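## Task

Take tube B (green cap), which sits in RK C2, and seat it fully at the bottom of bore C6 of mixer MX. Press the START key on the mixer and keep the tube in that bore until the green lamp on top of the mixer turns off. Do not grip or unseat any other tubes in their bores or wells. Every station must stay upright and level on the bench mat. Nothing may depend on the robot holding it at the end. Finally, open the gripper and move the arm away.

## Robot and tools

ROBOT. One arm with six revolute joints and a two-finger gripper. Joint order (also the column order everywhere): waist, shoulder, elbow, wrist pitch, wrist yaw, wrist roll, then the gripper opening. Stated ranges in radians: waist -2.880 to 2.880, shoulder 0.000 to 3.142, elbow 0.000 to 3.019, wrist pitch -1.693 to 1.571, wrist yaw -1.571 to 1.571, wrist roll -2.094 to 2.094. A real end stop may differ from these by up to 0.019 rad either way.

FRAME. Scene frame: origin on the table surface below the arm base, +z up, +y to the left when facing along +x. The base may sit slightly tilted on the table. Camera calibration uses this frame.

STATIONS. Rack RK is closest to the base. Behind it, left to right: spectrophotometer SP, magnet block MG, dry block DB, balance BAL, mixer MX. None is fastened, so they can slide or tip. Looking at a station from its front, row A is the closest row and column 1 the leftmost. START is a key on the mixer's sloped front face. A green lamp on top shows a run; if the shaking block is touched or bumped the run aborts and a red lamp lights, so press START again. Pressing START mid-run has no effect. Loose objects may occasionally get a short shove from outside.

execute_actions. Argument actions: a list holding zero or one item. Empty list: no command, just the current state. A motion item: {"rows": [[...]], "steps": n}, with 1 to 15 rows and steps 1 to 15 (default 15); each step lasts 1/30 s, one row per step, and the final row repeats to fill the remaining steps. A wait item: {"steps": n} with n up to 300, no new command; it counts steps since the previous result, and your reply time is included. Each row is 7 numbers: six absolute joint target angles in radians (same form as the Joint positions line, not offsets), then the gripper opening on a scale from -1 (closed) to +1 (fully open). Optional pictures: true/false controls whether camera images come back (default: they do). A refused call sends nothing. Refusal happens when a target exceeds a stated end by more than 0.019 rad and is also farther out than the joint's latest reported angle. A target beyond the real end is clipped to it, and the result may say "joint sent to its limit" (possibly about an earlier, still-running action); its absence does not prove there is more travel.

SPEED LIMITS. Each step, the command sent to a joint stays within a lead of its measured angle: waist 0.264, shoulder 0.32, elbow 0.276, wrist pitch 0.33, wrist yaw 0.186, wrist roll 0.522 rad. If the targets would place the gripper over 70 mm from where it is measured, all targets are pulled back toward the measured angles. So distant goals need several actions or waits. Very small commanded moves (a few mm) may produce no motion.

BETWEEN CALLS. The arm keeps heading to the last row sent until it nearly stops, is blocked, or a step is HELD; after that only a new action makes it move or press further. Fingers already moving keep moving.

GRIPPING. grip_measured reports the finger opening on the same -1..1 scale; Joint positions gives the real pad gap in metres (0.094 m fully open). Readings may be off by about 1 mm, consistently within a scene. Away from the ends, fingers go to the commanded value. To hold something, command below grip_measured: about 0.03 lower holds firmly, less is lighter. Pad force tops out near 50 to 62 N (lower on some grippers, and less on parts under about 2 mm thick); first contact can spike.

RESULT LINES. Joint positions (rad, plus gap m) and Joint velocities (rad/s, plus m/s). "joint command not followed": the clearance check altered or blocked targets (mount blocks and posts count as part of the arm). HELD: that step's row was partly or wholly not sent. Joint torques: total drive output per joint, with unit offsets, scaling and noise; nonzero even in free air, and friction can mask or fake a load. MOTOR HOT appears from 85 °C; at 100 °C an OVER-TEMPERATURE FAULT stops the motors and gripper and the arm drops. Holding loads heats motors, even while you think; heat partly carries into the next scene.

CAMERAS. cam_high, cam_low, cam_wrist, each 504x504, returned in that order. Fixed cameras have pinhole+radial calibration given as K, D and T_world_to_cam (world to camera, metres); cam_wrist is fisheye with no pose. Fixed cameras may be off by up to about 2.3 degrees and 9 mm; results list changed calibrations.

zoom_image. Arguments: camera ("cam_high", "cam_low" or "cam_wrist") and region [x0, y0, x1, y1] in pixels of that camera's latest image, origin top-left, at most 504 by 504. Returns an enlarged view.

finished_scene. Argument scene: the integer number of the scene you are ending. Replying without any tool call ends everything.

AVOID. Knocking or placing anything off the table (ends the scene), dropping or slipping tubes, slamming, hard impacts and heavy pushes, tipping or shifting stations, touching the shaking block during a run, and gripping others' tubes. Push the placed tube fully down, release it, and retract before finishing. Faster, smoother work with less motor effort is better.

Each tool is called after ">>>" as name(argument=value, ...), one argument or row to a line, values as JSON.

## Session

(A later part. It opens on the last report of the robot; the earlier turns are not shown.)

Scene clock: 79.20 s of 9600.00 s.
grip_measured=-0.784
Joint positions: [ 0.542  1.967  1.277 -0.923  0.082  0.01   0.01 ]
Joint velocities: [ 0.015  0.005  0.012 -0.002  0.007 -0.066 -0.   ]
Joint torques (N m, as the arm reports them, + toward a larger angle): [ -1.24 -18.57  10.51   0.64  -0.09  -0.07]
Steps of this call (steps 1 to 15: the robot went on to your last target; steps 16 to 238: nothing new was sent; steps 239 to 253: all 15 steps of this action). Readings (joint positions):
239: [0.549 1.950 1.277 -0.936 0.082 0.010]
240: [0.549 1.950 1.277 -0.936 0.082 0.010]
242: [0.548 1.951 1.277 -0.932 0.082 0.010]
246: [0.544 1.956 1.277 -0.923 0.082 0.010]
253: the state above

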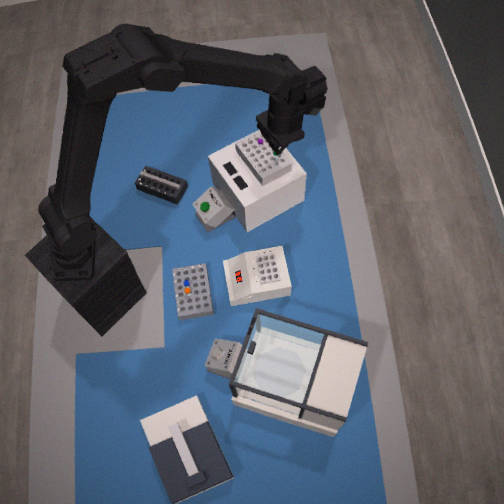

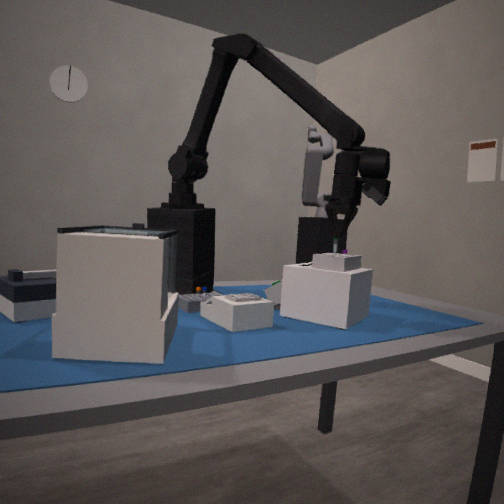

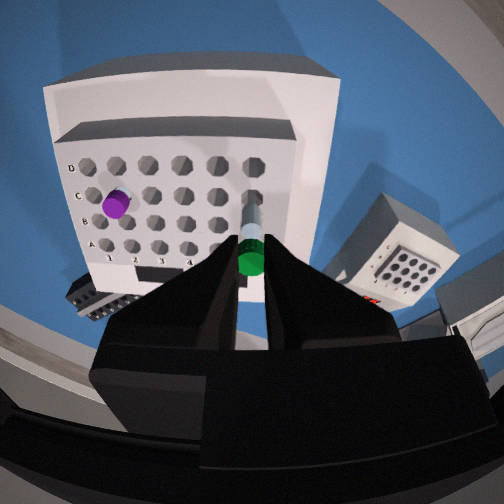

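>>> execute_actions(
  actions=[
    {"rows":[[0.527,1.972,1.32,-0.9,0.08,0,-0.8],[0.527,1.972,1.32,-0.895,0.08,0,-0.8]],"steps":10},
  ],
)

>>> zoom_image(
  camera="cam_wrist",
  region=[200,160,300,280],
)

Scene clock: 89.13 s of 9600.00 s.
grip_measured=-0.784
Joint positions: [ 0.542  1.967  1.277 -0.912  0.082  0.01   0.01 ]
Joint velocities: [-0.024  0.005  0.002  0.012  0.051  0.007  0.   ]
Joint torques (N m, as the arm reports them, + toward a larger angle): [ -1.09 -19.3   10.65   0.63  -0.1   -0.07]
Steps of this call (steps 1 to 15: the robot went on to your last target; steps 16 to 288: nothing new was sent; steps 289 to 298: all 10 steps of this action). Readings (joint positions):
289: [0.542 1.967 1.277 -0.922 0.082 0.010]
290: [0.542 1.967 1.277 -0.919 0.082 0.010]
292: [0.542 1.967 1.277 -0.914 0.082 0.010]
296: [0.542 1.967 1.277 -0.912 0.082 0.010]
298: the state above

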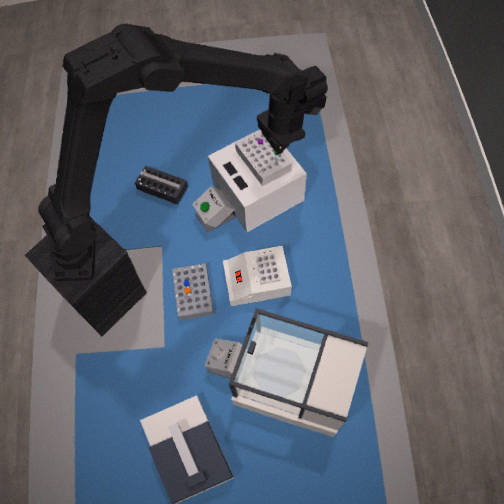

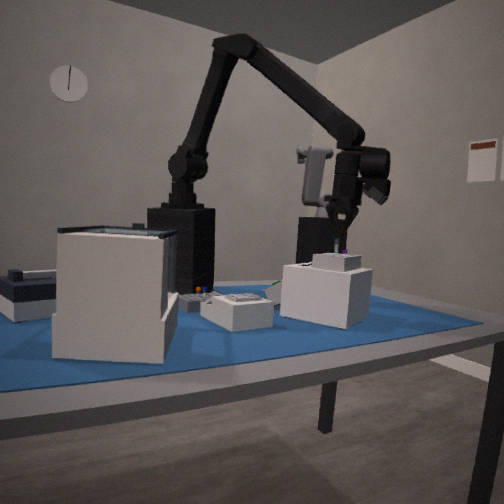

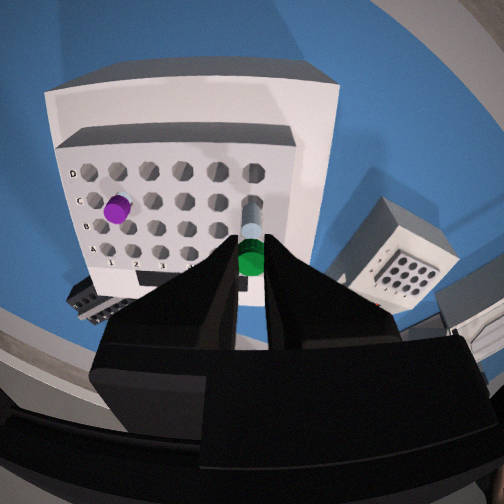

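Region (200, 160, 300, 280) of cam_wrist's 504x504 image, scaled by 4.200, with more detail than that image has.

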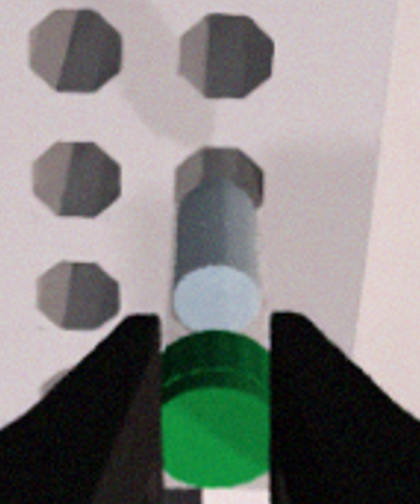

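>>> execute_actions(
  actions=[
    {"rows":[[0.527,1.973,1.3,-0.895,0.08,0,-0.8],[0.527,1.974,1.285,-0.895,0.08,0,-0.8],[0.527,1.975,1.276,-0.894,0.08,0,-0.8],[0.527,1.9765,1.273,-0.892,0.08,0,-0.8],[0.527,1.978,1.272,-0.89,0.08,0,-0.8],[0.527,1.98,1.271,-0.887,0.08,0,-0.8],[0.526,1.982,1.27,-0.884,0.08,0,-0.8],[0.526,1.984,1.269,-0.881,0.08,0,-0.8],[0.526,1.986,1.268,-0.878,0.08,0,-0.8],[0.525,1.988,1.267,-0.875,0.08,0,-0.8],[0.525,1.99,1.266,-0.872,0.08,0,-0.8],[0.525,1.992,1.265,-0.87,0.08,0,-0.8]],"steps":15},
  ],
)

>>> zoom_image(
  camera="cam_wrist",
  region=[200,160,300,280],
)

Scene clock: 93.63 s of 9600.00 s.
grip_measured=-0.784
Joint positions: [ 0.542  1.973  1.269 -0.893  0.082  0.01   0.01 ]
Joint velocities: [-0.005 -0.005 -0.002 -0.007 -0.081 -0.037  0.   ]
Joint torques (N m, as the arm reports them, + toward a larger angle): [ -1.58 -18.02   6.79   0.89  -0.07  -0.08]
Steps of this call (steps 1 to 15: the robot went on to your last target; steps 16 to 120: nothing new was sent; steps 121 to 135: all 15 steps of this action). Readings (joint positions):
121: [0.542 1.967 1.277 -0.912 0.082 0.010]
122: [0.542 1.967 1.277 -0.912 0.082 0.010]
124: [0.542 1.967 1.277 -0.911 0.082 0.010]
128: [0.542 1.968 1.272 -0.903 0.082 0.010]
135: the state above

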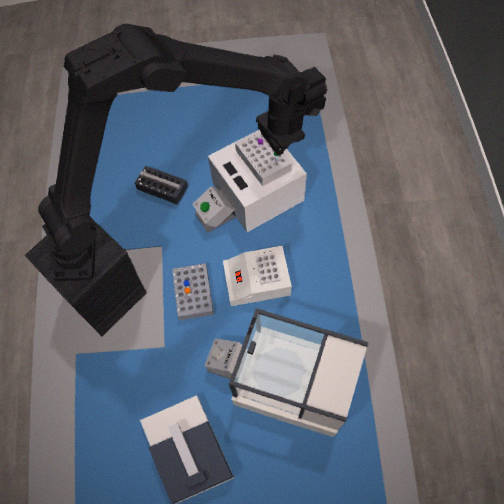

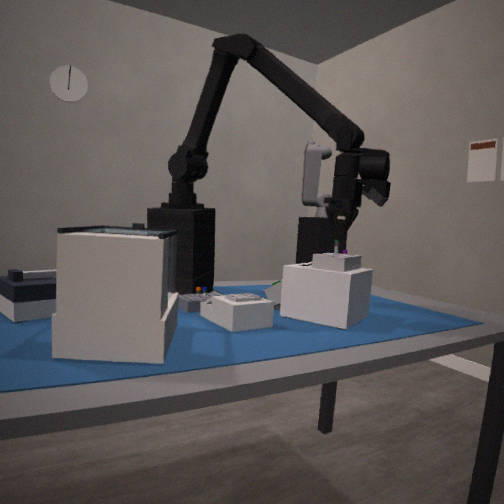

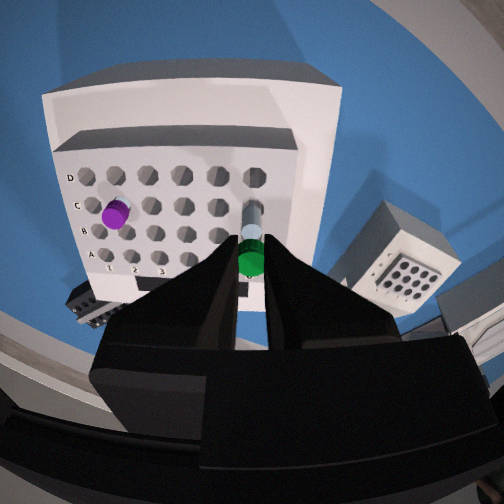

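Region (200, 160, 300, 280) of cam_wrist's 504x504 image, scaled by 4.200, with more detail than that image has.

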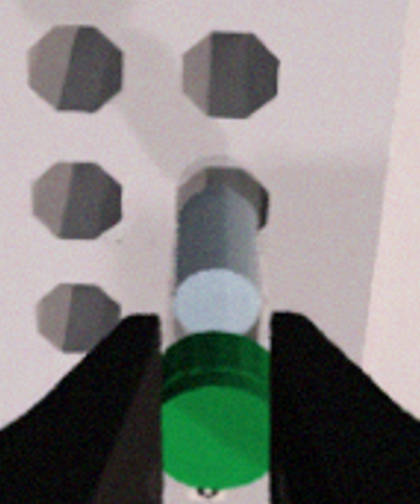

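>>> execute_actions(
  actions=[
    {"rows":[[0.527,1.975,1.272,-0.89,0.08,0,-0.8],[0.525,1.962,1.275,-0.9,0.08,0,-0.8],[0.524,1.956,1.275,-0.91,0.08,0,-0.8],[0.523,1.956,1.275,-0.917,0.08,0,-0.8],[0.523,1.956,1.275,-0.917,0.08,0,-0.8],[0.523,1.956,1.275,-0.917,0.08,0,-0.8],[0.525,1.96,1.275,-0.917,0.08,0,-0.8],[0.528,1.966,1.272,-0.915,0.08,0,-0.8],[0.53,1.972,1.27,-0.91,0.08,0,-0.8],[0.53,1.978,1.268,-0.905,0.08,0,-0.8],[0.53,1.982,1.266,-0.9,0.08,0,-0.8],[0.53,1.986,1.265,-0.895,0.08,0,-0.8]],"steps":15},
  ],
)

>>> zoom_image(
  camera="cam_wrist",
  region=[200,160,300,280],
)

Scene clock: 96.90 s of 9600.00 s.
grip_measured=-0.784
Joint positions: [ 0.541  1.971  1.268 -0.901  0.082  0.01   0.01 ]
Joint velocities: [ 0.005 -0.024  0.007 -0.022  0.037  0.037 -0.001]
Joint torques (N m, as the arm reports them, + toward a larger angle): [ -0.44 -18.26   6.85   0.28  -0.1   -0.07]
Steps of this call (steps 1 to 15: the robot went on to your last target; steps 16 to 83: nothing new was sent; steps 84 to 98: all 15 steps of this action). Readings (joint positions):
84: [0.542 1.973 1.269 -0.893 0.082 0.010]
85: [0.542 1.972 1.269 -0.893 0.082 0.010]
87: [0.542 1.971 1.269 -0.896 0.082 0.010]
91: [0.541 1.971 1.269 -0.901 0.082 0.010]
98: the state above

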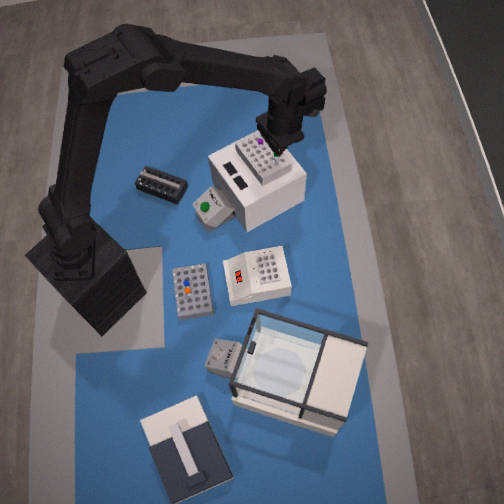

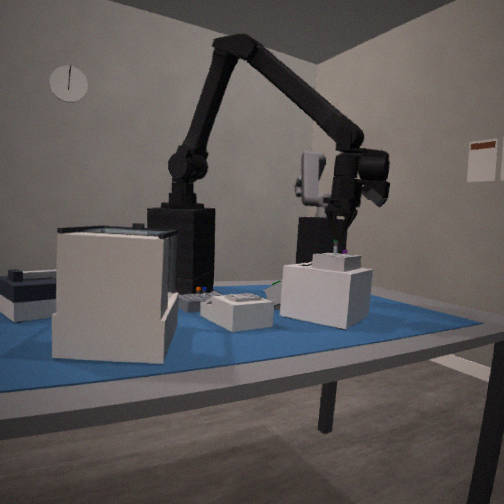

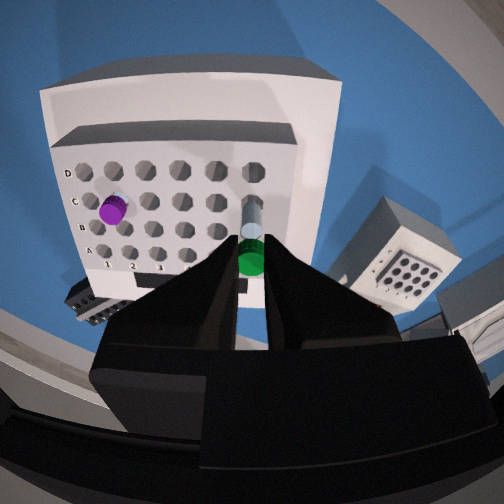

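Region (200, 160, 300, 280) of cam_wrist's 504x504 image, scaled by 4.200, with more detail than that image has.

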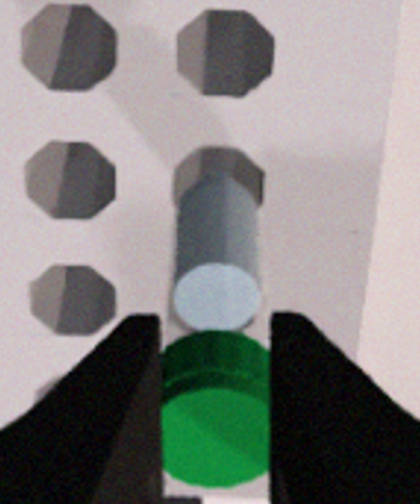

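>>> execute_actions(
  actions=[
    {"rows":[[0.53,1.982,1.266,-0.89,0.08,0,-0.8],[0.53,1.982,1.266,-0.886,0.08,0,-0.8],[0.53,1.982,1.266,-0.883,0.08,0,-0.8],[0.53,1.984,1.266,-0.881,0.08,0,-0.8],[0.53,1.986,1.265,-0.88,0.08,0,-0.8],[0.53,1.988,1.265,-0.879,0.08,0,-0.8],[0.53,1.99,1.264,-0.878,0.08,0,-0.8],[0.53,1.992,1.264,-0.877,0.08,0,-0.8]],"steps":15},
  ],
)

>>> zoom_image(
  camera="cam_wrist",
  region=[200,160,300,280],
)

Scene clock: 99.97 s of 9600.00 s.
grip_measured=-0.784
Joint positions: [ 0.541  1.972  1.268 -0.897  0.082  0.01   0.01 ]
Joint velocities: [-0.015 -0.015 -0.017 -0.012  0.037 -0.022 -0.   ]
Joint torques (N m, as the arm reports them, + toward a larger angle): [ -0.74 -17.7    6.71   0.74  -0.09  -0.08]
Steps of this call (steps 1 to 15: the robot went on to your last target; steps 16 to 77: nothing new was sent; steps 78 to 92: all 15 steps of this action). Readings (joint positions):
78: [0.541 1.971 1.268 -0.901 0.082 0.010]
79: [0.541 1.971 1.268 -0.901 0.082 0.010]
81: [0.541 1.971 1.268 -0.900 0.082 0.010]
85: [0.541 1.972 1.268 -0.897 0.082 0.010]
92: the state above

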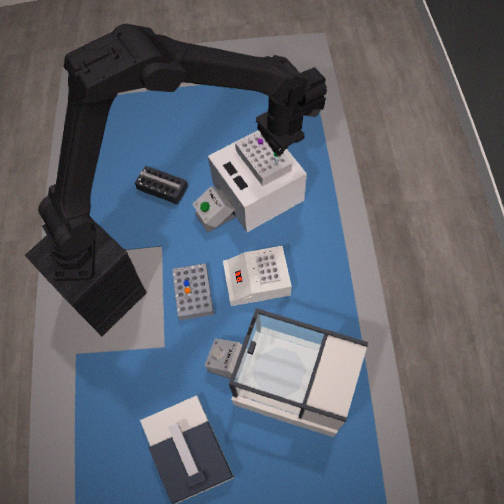

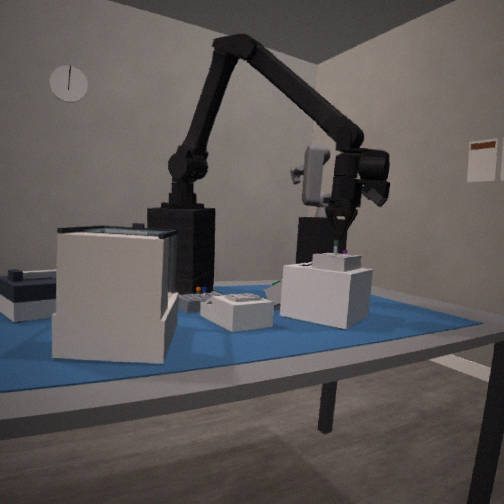

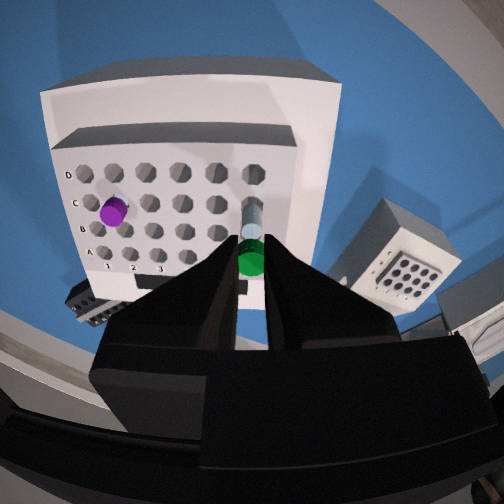

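Region (200, 160, 300, 280) of cam_wrist's 504x504 image, scaled by 4.200, with more detail than that image has.

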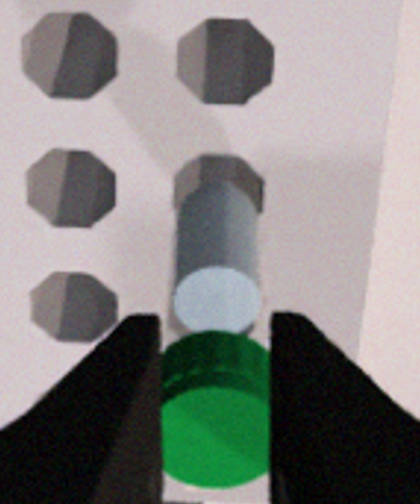

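>>> execute_actions(
  actions=[
    {"rows":[[0.527,1.995,1.263,-0.877,0.08,0,-0.8],[0.527,1.998,1.262,-0.876,0.08,0,-0.8],[0.526,2.0,1.261,-0.875,0.08,0,-0.8],[0.526,2.002,1.26,-0.873,0.08,0,-0.8],[0.526,2.004,1.259,-0.871,0.08,0,-0.8]],"steps":15},
  ],
)

>>> zoom_image(
  camera="cam_wrist",
  region=[200,160,300,280],
)

>>> zoom_image(
  camera="cam_low",
  region=[305,215,365,275],
)

Scene clock: 102.90 s of 9600.00 s.
grip_measured=-0.784
Joint positions: [ 0.541  1.973  1.268 -0.895  0.082  0.01   0.01 ]
Joint velocities: [-0.005  0.005 -0.027  0.007 -0.007  0.051 -0.   ]
Joint torques (N m, as the arm reports them, + toward a larger angle): [ -1.14 -16.92   6.32   0.91  -0.09  -0.08]
Steps of this call (steps 1 to 15: the robot went on to your last target; steps 16 to 73: nothing new was sent; steps 74 to 88: all 15 steps of this action). Readings (joint positions):
74: [0.541 1.972 1.268 -0.897 0.082 0.010]
75: [0.541 1.972 1.268 -0.897 0.082 0.010]
77: [0.541 1.973 1.268 -0.897 0.082 0.010]
81: [0.541 1.973 1.268 -0.895 0.082 0.010]
88: the state above

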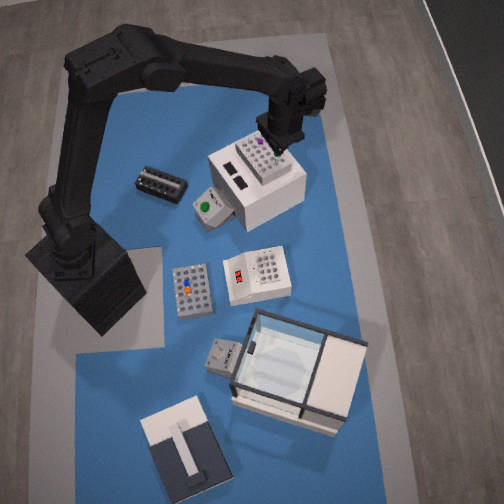

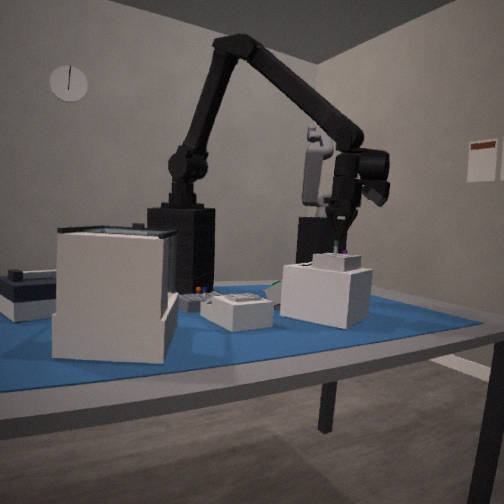

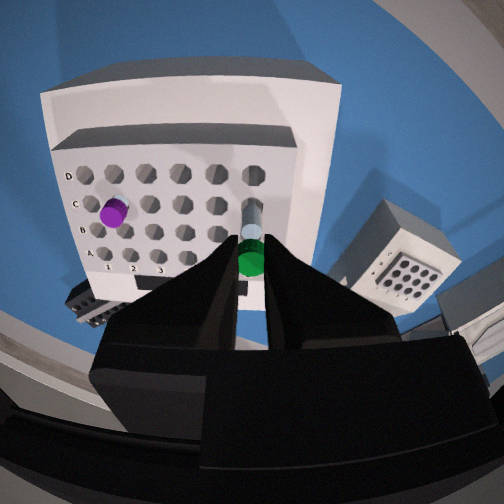

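Region (200, 160, 300, 280) of cam_wrist's 504x504 image, scaled by 4.200, with more detail than that image has.

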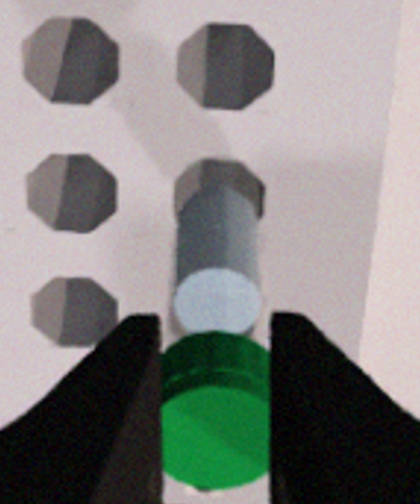

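Region (305, 215, 365, 275) of cam_low's 504x504 image, scaled by 8.400, with more detail than that image has.

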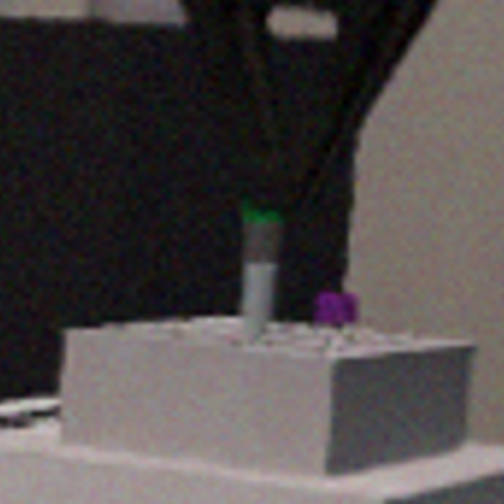

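>>> execute_actions(
  actions=[
    {"rows":[[0.526,1.99,1.268,-0.88,0.08,0,-0.8],[0.526,1.975,1.272,-0.88,0.08,0,-0.8],[0.526,1.96,1.275,-0.88,0.08,0,-0.8],[0.526,1.954,1.275,-0.878,0.08,0,-0.8],[0.526,1.954,1.275,-0.875,0.08,0,-0.8],[0.526,1.954,1.275,-0.873,0.08,0,-0.8],[0.526,1.954,1.275,-0.873,0.08,0,-0.8],[0.526,1.96,1.275,-0.873,0.08,0,-0.8]],"steps":12},
  ],
)

>>> zoom_image(
  camera="cam_wrist",
  region=[200,160,300,280],
)

Scene clock: 107.70 s of 9600.00 s.
grip_measured=-0.784
Joint positions: [ 0.541  1.97   1.268 -0.892  0.082  0.01   0.01 ]
Joint velocities: [-0.015 -0.005 -0.027 -0.002  0.066  0.007  0.001]
Joint torques (N m, as the arm reports them, + toward a larger angle): [ -0.83 -20.68   7.76   0.76  -0.08  -0.08]
Steps of this call (steps 1 to 15: the robot went on to your last target; steps 16 to 132: nothing new was sent; steps 133 to 144: all 12 steps of this action). Readings (joint positions):
133: [0.541 1.973 1.268 -0.895 0.082 0.010]
134: [0.541 1.973 1.268 -0.895 0.082 0.010]
136: [0.541 1.971 1.268 -0.895 0.082 0.010]
140: [0.541 1.970 1.268 -0.893 0.082 0.010]
144: the state above

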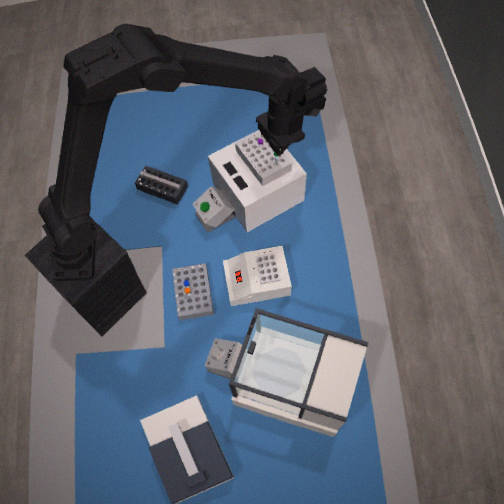

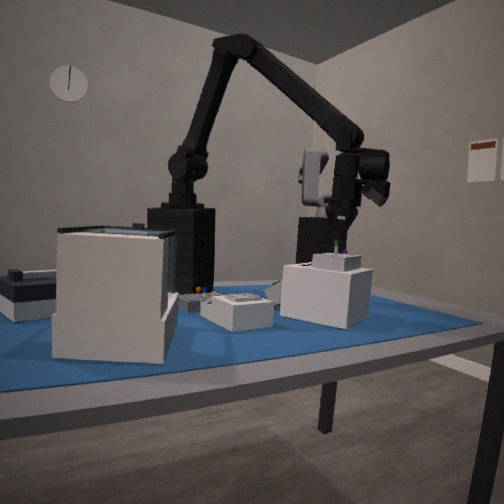

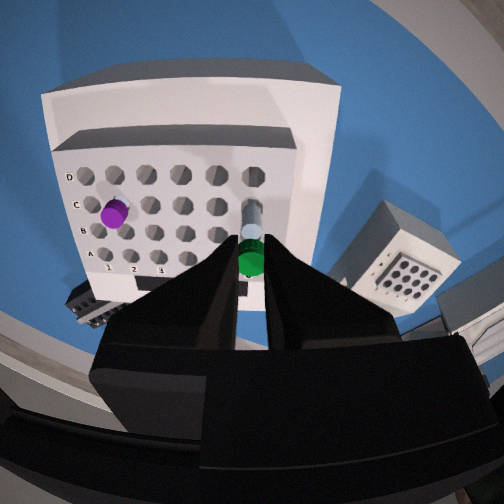

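Region (200, 160, 300, 280) of cam_wrist's 504x504 image, scaled by 4.200, with more detail than that image has.

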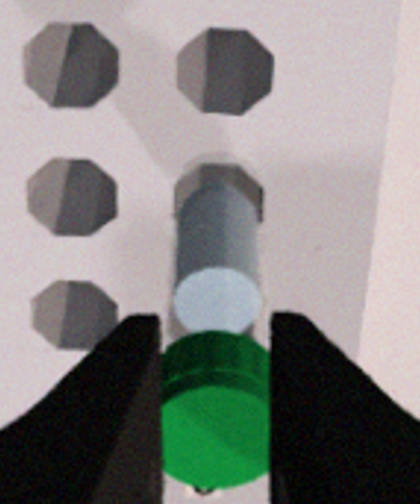

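>>> execute_actions(
  actions=[
    {"rows":[[0.526,1.965,1.275,-0.87,0.08,0,-0.8],[0.526,1.97,1.274,-0.869,0.08,0,-0.8],[0.526,1.975,1.272,-0.868,0.08,0,-0.8],[0.526,1.979,1.27,-0.868,0.08,0,-0.8],[0.526,1.982,1.268,-0.867,0.08,0,-0.8],[0.526,1.985,1.266,-0.866,0.08,0,-0.8],[0.526,1.988,1.264,-0.864,0.08,0,-0.8],[0.526,1.991,1.263,-0.862,0.08,0,-0.8],[0.526,1.994,1.262,-0.86,0.08,0,-0.8],[0.526,1.996,1.261,-0.858,0.08,0,-0.8]],"steps":15},
  ],
)

>>> zoom_image(
  camera="cam_wrist",
  region=[200,160,300,280],
)

Scene clock: 111.03 s of 9600.00 s.
grip_measured=-0.784
Joint positions: [ 0.541  1.971  1.268 -0.883  0.082  0.01   0.01 ]
Joint velocities: [-0.005  0.005  0.007  0.002  0.022  0.037  0.001]
Joint torques (N m, as the arm reports them, + toward a larger angle): [ -0.98 -17.29   6.56   0.98  -0.1   -0.06]
Steps of this call (steps 1 to 15: the robot went on to your last target; steps 16 to 85: nothing new was sent; steps 86 to 100: all 15 steps of this action). Readings (joint positions):
86: [0.541 1.970 1.268 -0.892 0.082 0.010]
87: [0.541 1.970 1.268 -0.891 0.082 0.010]
89: [0.541 1.970 1.268 -0.890 0.082 0.010]
93: [0.541 1.970 1.268 -0.888 0.082 0.010]
100: the state above

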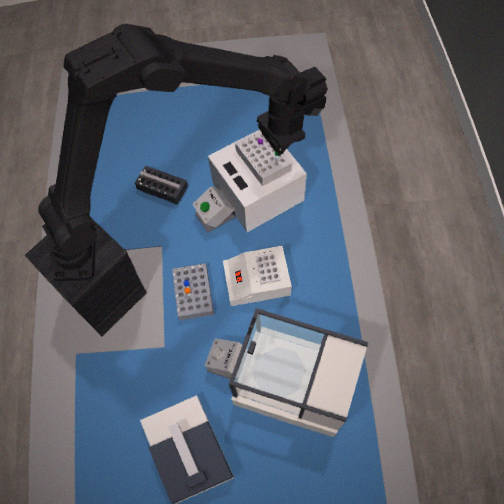

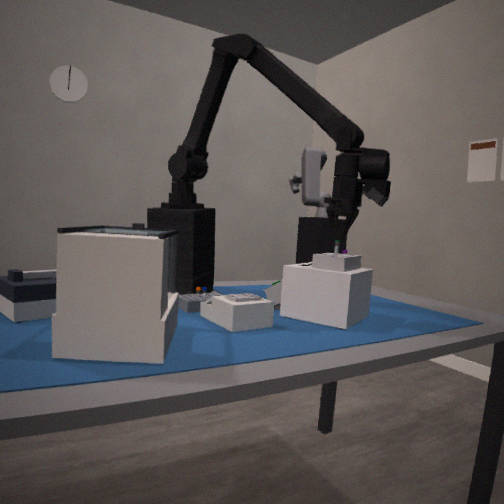

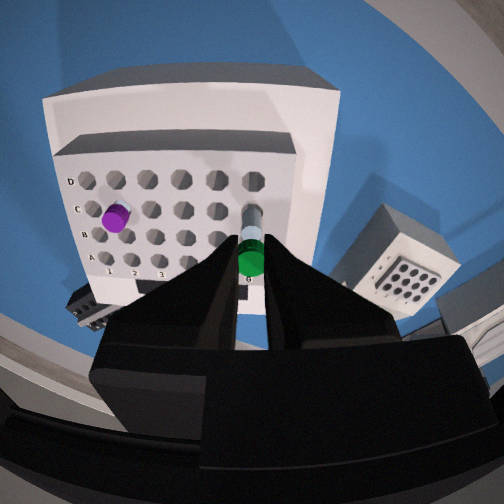

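Region (200, 160, 300, 280) of cam_wrist's 504x504 image, scaled by 4.200, with more detail than that image has.

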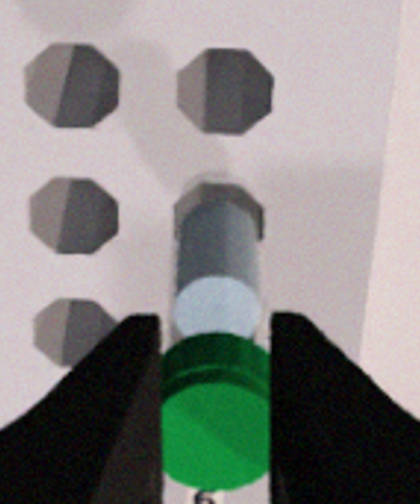

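>>> execute_actions(
  actions=[
    {"rows":[[0.526,1.99,1.262,-0.87,0.08,0,-0.8],[0.526,1.985,1.262,-0.885,0.08,0,-0.8],[0.526,1.985,1.262,-0.9,0.08,0,-0.8],[0.526,1.985,1.262,-0.908,0.08,0,-0.8],[0.526,1.99,1.262,-0.911,0.08,0,-0.8],[0.526,1.995,1.262,-0.913,0.08,0,-0.8],[0.526,2.0,1.262,-0.913,0.08,0,-0.8],[0.526,2.005,1.262,-0.905,0.08,0,-0.8],[0.526,2.01,1.262,-0.9,0.08,0,-0.8],[0.526,2.015,1.262,-0.895,0.08,0,-0.8]],"steps":15},
  ],
)

>>> zoom_image(
  camera="cam_wrist",
  region=[200,160,300,280],
)

>>> zoom_image(
  camera="cam_low",
  region=[305,215,365,275],
)

Scene clock: 118.83 s of 9600.00 s.
grip_measured=-0.784
Joint positions: [ 0.541  1.973  1.268 -0.897  0.082  0.01   0.01 ]
Joint velocities: [-0.005  0.005 -0.017  0.002  0.022 -0.022 -0.001]
Joint torques (N m, as the arm reports them, + toward a larger angle): [ -1.05 -16.     6.62   0.07  -0.09  -0.08]
Steps of this call (steps 1 to 15: the robot went on to your last target; steps 16 to 219: nothing new was sent; steps 220 to 234: all 15 steps of this action). Readings (joint positions):
220: [0.541 1.971 1.268 -0.883 0.082 0.010]
221: [0.541 1.971 1.268 -0.883 0.082 0.010]
223: [0.541 1.971 1.268 -0.888 0.082 0.010]
227: [0.541 1.972 1.268 -0.897 0.082 0.010]
234: the state above

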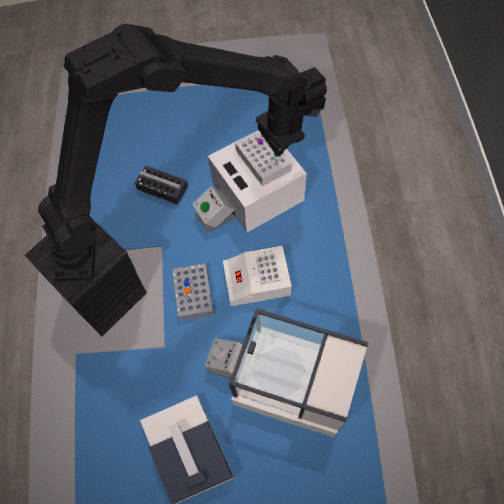

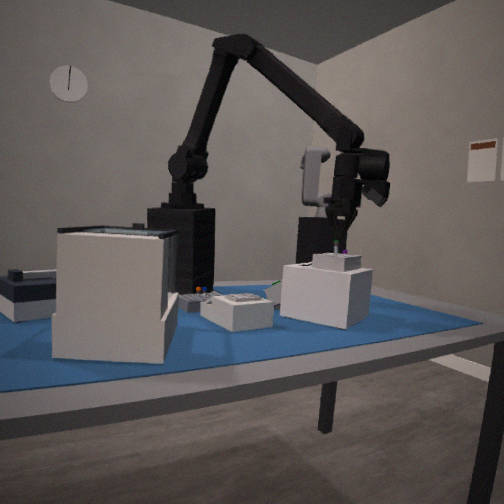

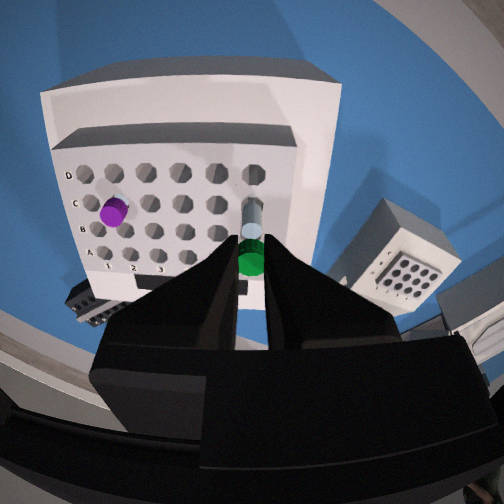

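Region (200, 160, 300, 280) of cam_wrist's 504x504 image, scaled by 4.200, with more detail than that image has.

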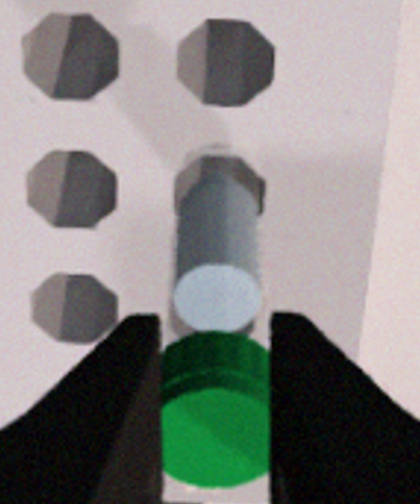

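Region (305, 215, 365, 275) of cam_low's 504x504 image, scaled by 8.400, with more detail than that image has.

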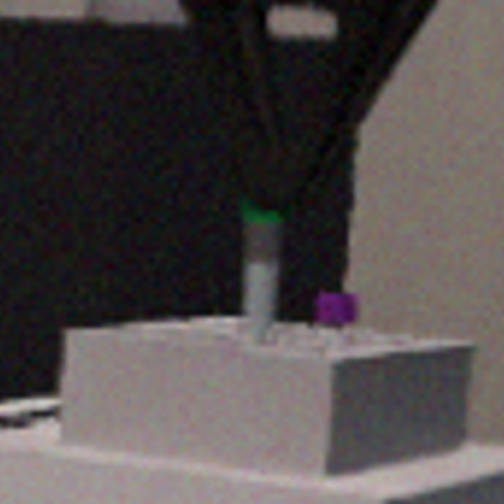

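>>> execute_actions(
  actions=[
    {"rows":[[0.526,1.99,1.268,-0.897,0.08,0,-0.8],[0.526,1.97,1.272,-0.897,0.08,0,-0.8],[0.526,1.955,1.275,-0.9,0.08,0,-0.8],[0.526,1.948,1.275,-0.905,0.08,0,-0.8],[0.526,1.948,1.275,-0.91,0.08,0,-0.8],[0.526,1.948,1.275,-0.916,0.08,0,-0.8],[0.526,1.95,1.275,-0.922,0.08,0,-0.8],[0.526,1.955,1.275,-0.926,0.08,0,-0.8]],"steps":15},
  ],
)

>>> zoom_image(
  camera="cam_wrist",
  region=[200,160,300,280],
)

Scene clock: 122.13 s of 9600.00 s.
grip_measured=-0.784
Joint positions: [ 0.541  1.97   1.268 -0.911  0.082  0.01   0.01 ]
Joint velocities: [-0.005 -0.005 -0.002 -0.002  0.022 -0.095 -0.   ]
Joint torques (N m, as the arm reports them, + toward a larger angle): [ -1.12 -21.11   7.66  -0.47  -0.09  -0.07]
Steps of this call (steps 1 to 15: the robot went on to your last target; steps 16 to 84: nothing new was sent; steps 85 to 99: all 15 steps of this action). Readings (joint positions):
85: [0.541 1.973 1.268 -0.897 0.082 0.010]
86: [0.541 1.972 1.268 -0.897 0.082 0.010]
88: [0.541 1.970 1.268 -0.897 0.082 0.010]
92: [0.541 1.970 1.268 -0.904 0.082 0.010]
99: the state above

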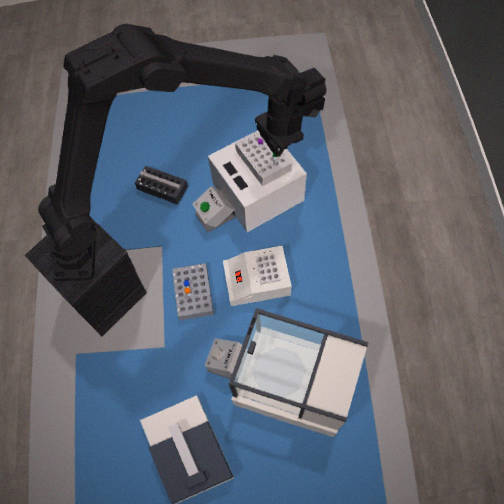

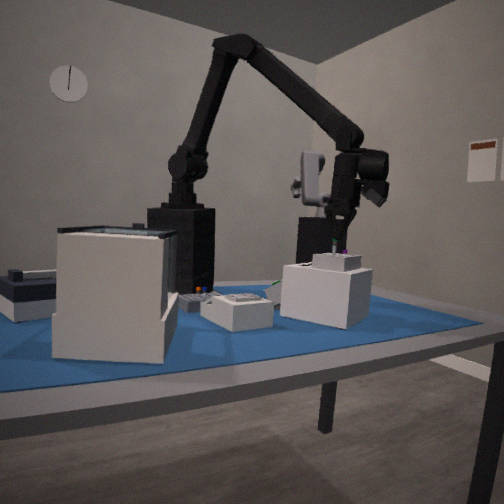

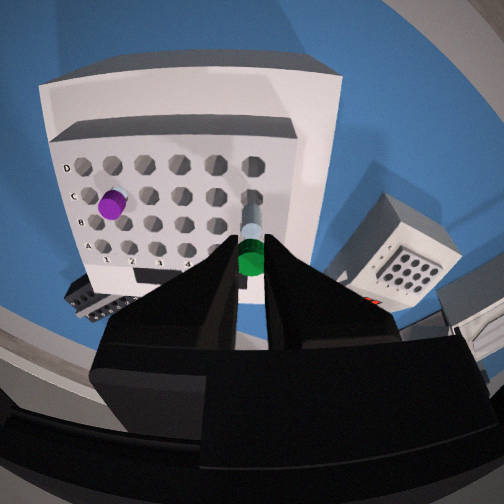

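Region (200, 160, 300, 280) of cam_wrist's 504x504 image, scaled by 4.200, with more detail than that image has.

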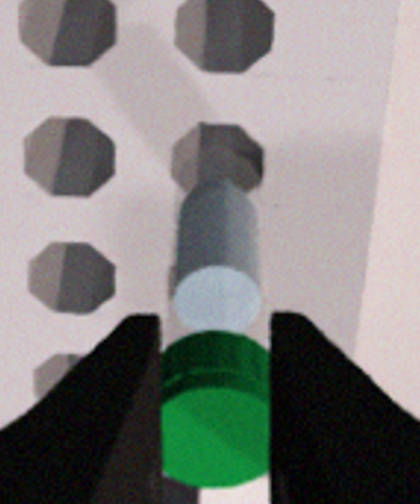

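>>> execute_actions(
  actions=[
    {"rows":[[0.528,1.96,1.275,-0.915,0.08,0,-0.8],[0.53,1.965,1.274,-0.905,0.08,0,-0.8],[0.53,1.97,1.273,-0.897,0.08,0,-0.8],[0.53,1.975,1.272,-0.892,0.08,0,-0.8],[0.53,1.979,1.271,-0.89,0.08,0,-0.8],[0.53,1.982,1.27,-0.889,0.08,0,-0.8],[0.53,1.985,1.27,-0.888,0.08,0,-0.8],[0.53,1.988,1.27,-0.887,0.08,0,-0.8],[0.53,1.991,1.27,-0.886,0.08,0,-0.8]],"steps":15},
  ],
)

>>> zoom_image(
  camera="cam_wrist",
  region=[200,160,300,280],
)

Scene clock: 124.93 s of 9600.00 s.
grip_measured=-0.784
Joint positions: [ 0.541  1.972  1.268 -0.904  0.082  0.01   0.01 ]
Joint velocities: [-0.005  0.005 -0.007 -0.017 -0.066 -0.066  0.001]
Joint torques (N m, as the arm reports them, + toward a larger angle): [ -0.49 -17.7    7.22   0.66  -0.09  -0.07]
Steps of this call (steps 1 to 15: the robot went on to your last target; steps 16 to 69: nothing new was sent; steps 70 to 84: all 15 steps of this action). Readings (joint positions):
70: [0.541 1.970 1.268 -0.911 0.082 0.010]
71: [0.541 1.970 1.268 -0.911 0.082 0.010]
73: [0.541 1.970 1.268 -0.911 0.082 0.010]
77: [0.541 1.971 1.268 -0.906 0.082 0.010]
84: the state above

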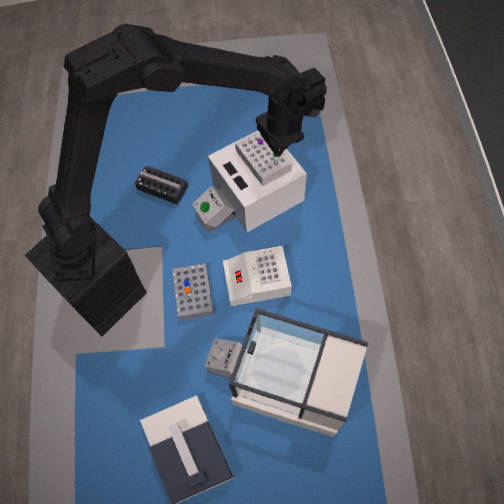

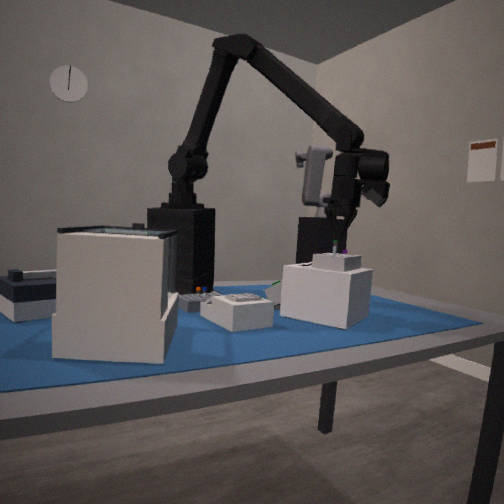

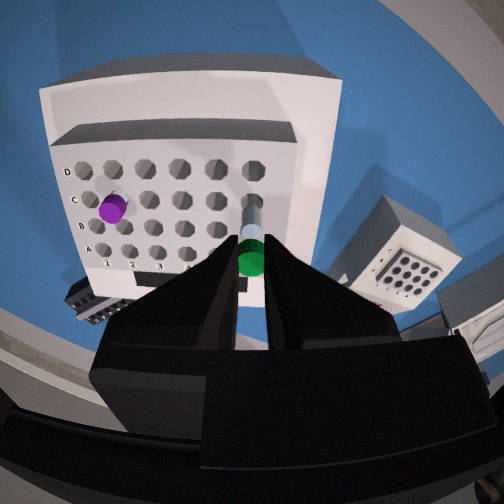

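Region (200, 160, 300, 280) of cam_wrist's 504x504 image, scaled by 4.200, with more detail than that image has.

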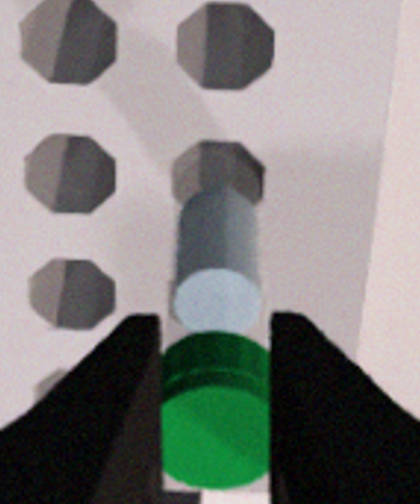

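>>> execute_actions(
  actions=[
    {"rows":[[0.53,1.975,1.272,-0.89,0.08,0,-0.8],[0.53,1.96,1.275,-0.89,0.08,0,-0.8],[0.53,1.948,1.275,-0.89,0.08,0,-0.8],[0.53,1.942,1.275,-0.89,0.08,0,-0.8],[0.53,1.942,1.275,-0.89,0.08,0,-0.8],[0.53,1.942,1.275,-0.89,0.08,0,-0.8],[0.53,1.945,1.275,-0.888,0.08,0,-0.8],[0.53,1.955,1.275,-0.886,0.08,0,-0.8]],"steps":15},
  ],
)

>>> zoom_image(
  camera="cam_wrist",
  region=[225,175,280,240],
)

Scene clock: 128.07 s of 9600.00 s.
grip_measured=-0.784
Joint positions: [ 0.541  1.967  1.268 -0.903  0.082  0.01   0.01 ]
Joint velocities: [-0.024 -0.005  0.007  0.002  0.081 -0.066  0.001]
Joint torques (N m, as the arm reports them, + toward a larger angle): [ -0.63 -20.85   7.78   0.64  -0.09  -0.07]
Steps of this call (steps 1 to 15: the robot went on to your last target; steps 16 to 79: nothing new was sent; steps 80 to 94: all 15 steps of this action). Readings (joint positions):
80: [0.541 1.972 1.268 -0.904 0.082 0.010]
81: [0.541 1.972 1.268 -0.904 0.082 0.010]
83: [0.541 1.970 1.268 -0.904 0.082 0.010]
87: [0.541 1.967 1.268 -0.904 0.082 0.010]
94: the state above

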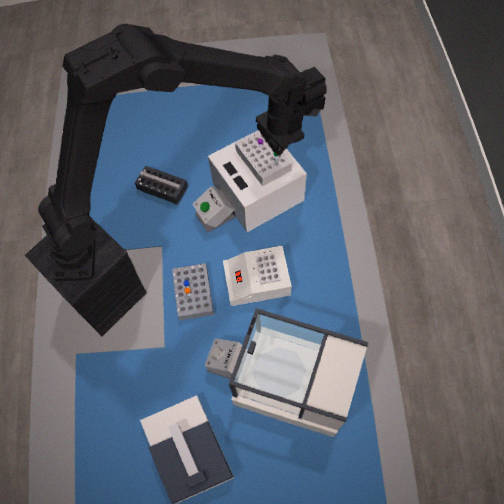

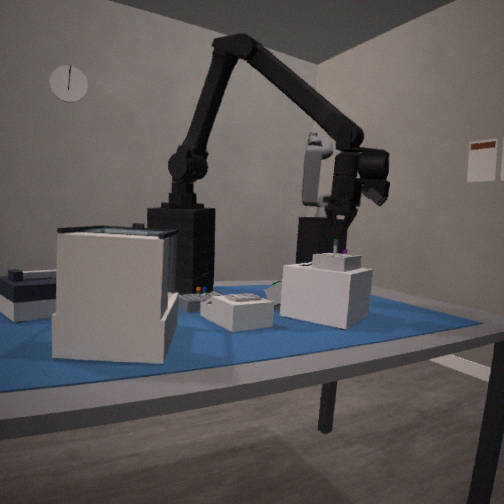

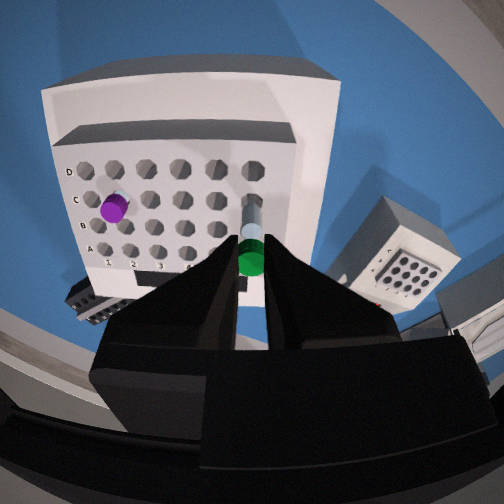

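Region (225, 175, 280, 240) of cam_wrist's 504x504 image, scaled by 7.754, with more detail than that image has; it fills the left 426 columns of this view, and the rest is white.

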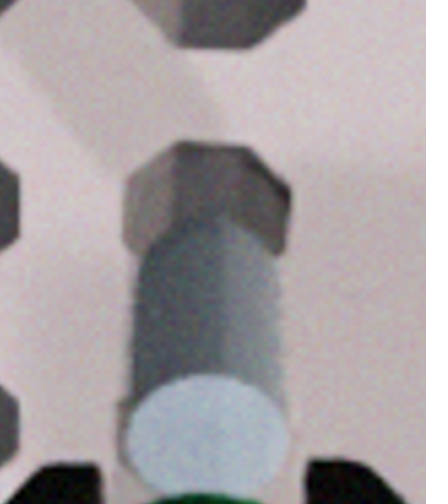

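>>> execute_actions(
  actions=[
    {"rows":[[0.53,1.96,1.275,-0.884,0.08,0,-0.8],[0.53,1.965,1.274,-0.883,0.08,0,-0.8],[0.53,1.97,1.273,-0.883,0.08,0,-0.8],[0.53,1.974,1.272,-0.883,0.08,0,-0.8],[0.53,1.977,1.271,-0.883,0.08,0,-0.8],[0.53,1.98,1.27,-0.882,0.08,0,-0.8],[0.53,1.983,1.27,-0.881,0.08,0,-0.8],[0.53,1.986,1.27,-0.88,0.08,0,-0.8],[0.53,1.989,1.27,-0.879,0.08,0,-0.8]],"steps":15},
  ],
)

>>> zoom_image(
  camera="cam_wrist",
  region=[225,175,280,240],
)

Scene clock: 131.80 s of 9600.00 s.
grip_measured=-0.784
Joint positions: [ 0.541  1.972  1.268 -0.897  0.082  0.01   0.01 ]
Joint velocities: [-0.005 -0.005  0.012  0.002 -0.066 -0.037  0.   ]
Joint torques (N m, as the arm reports them, + toward a larger angle): [ -0.71 -18.04   7.09   0.77  -0.09  -0.07]
Steps of this call (steps 1 to 15: the robot went on to your last target; steps 16 to 97: nothing new was sent; steps 98 to 112: all 15 steps of this action). Readings (joint positions):
98: [0.541 1.967 1.268 -0.903 0.082 0.010]
99: [0.541 1.967 1.268 -0.902 0.082 0.010]
101: [0.541 1.967 1.268 -0.901 0.082 0.010]
105: [0.541 1.969 1.268 -0.899 0.082 0.010]
112: the state above

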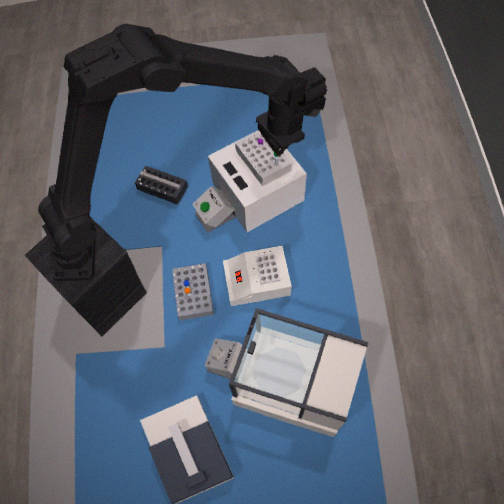

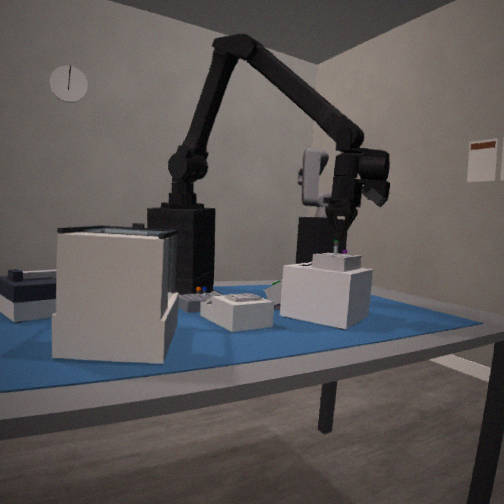

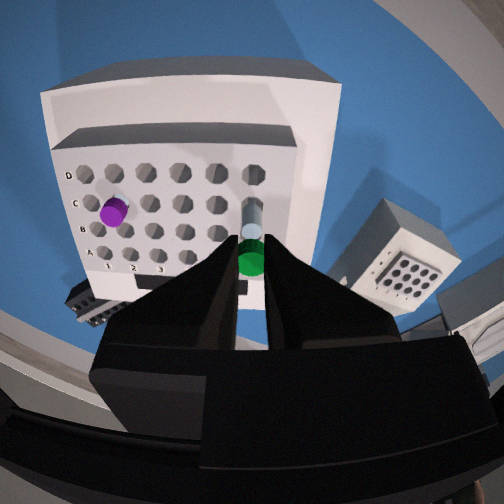

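Region (225, 175, 280, 240) of cam_wrist's 504x504 image, scaled by 7.754, with more detail than that image has; it fills the left 426 columns of this view, and the rest is white.

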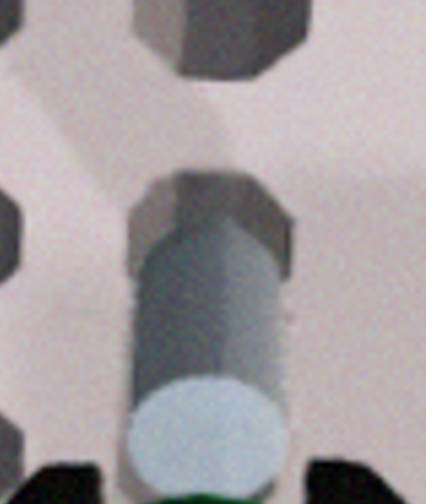

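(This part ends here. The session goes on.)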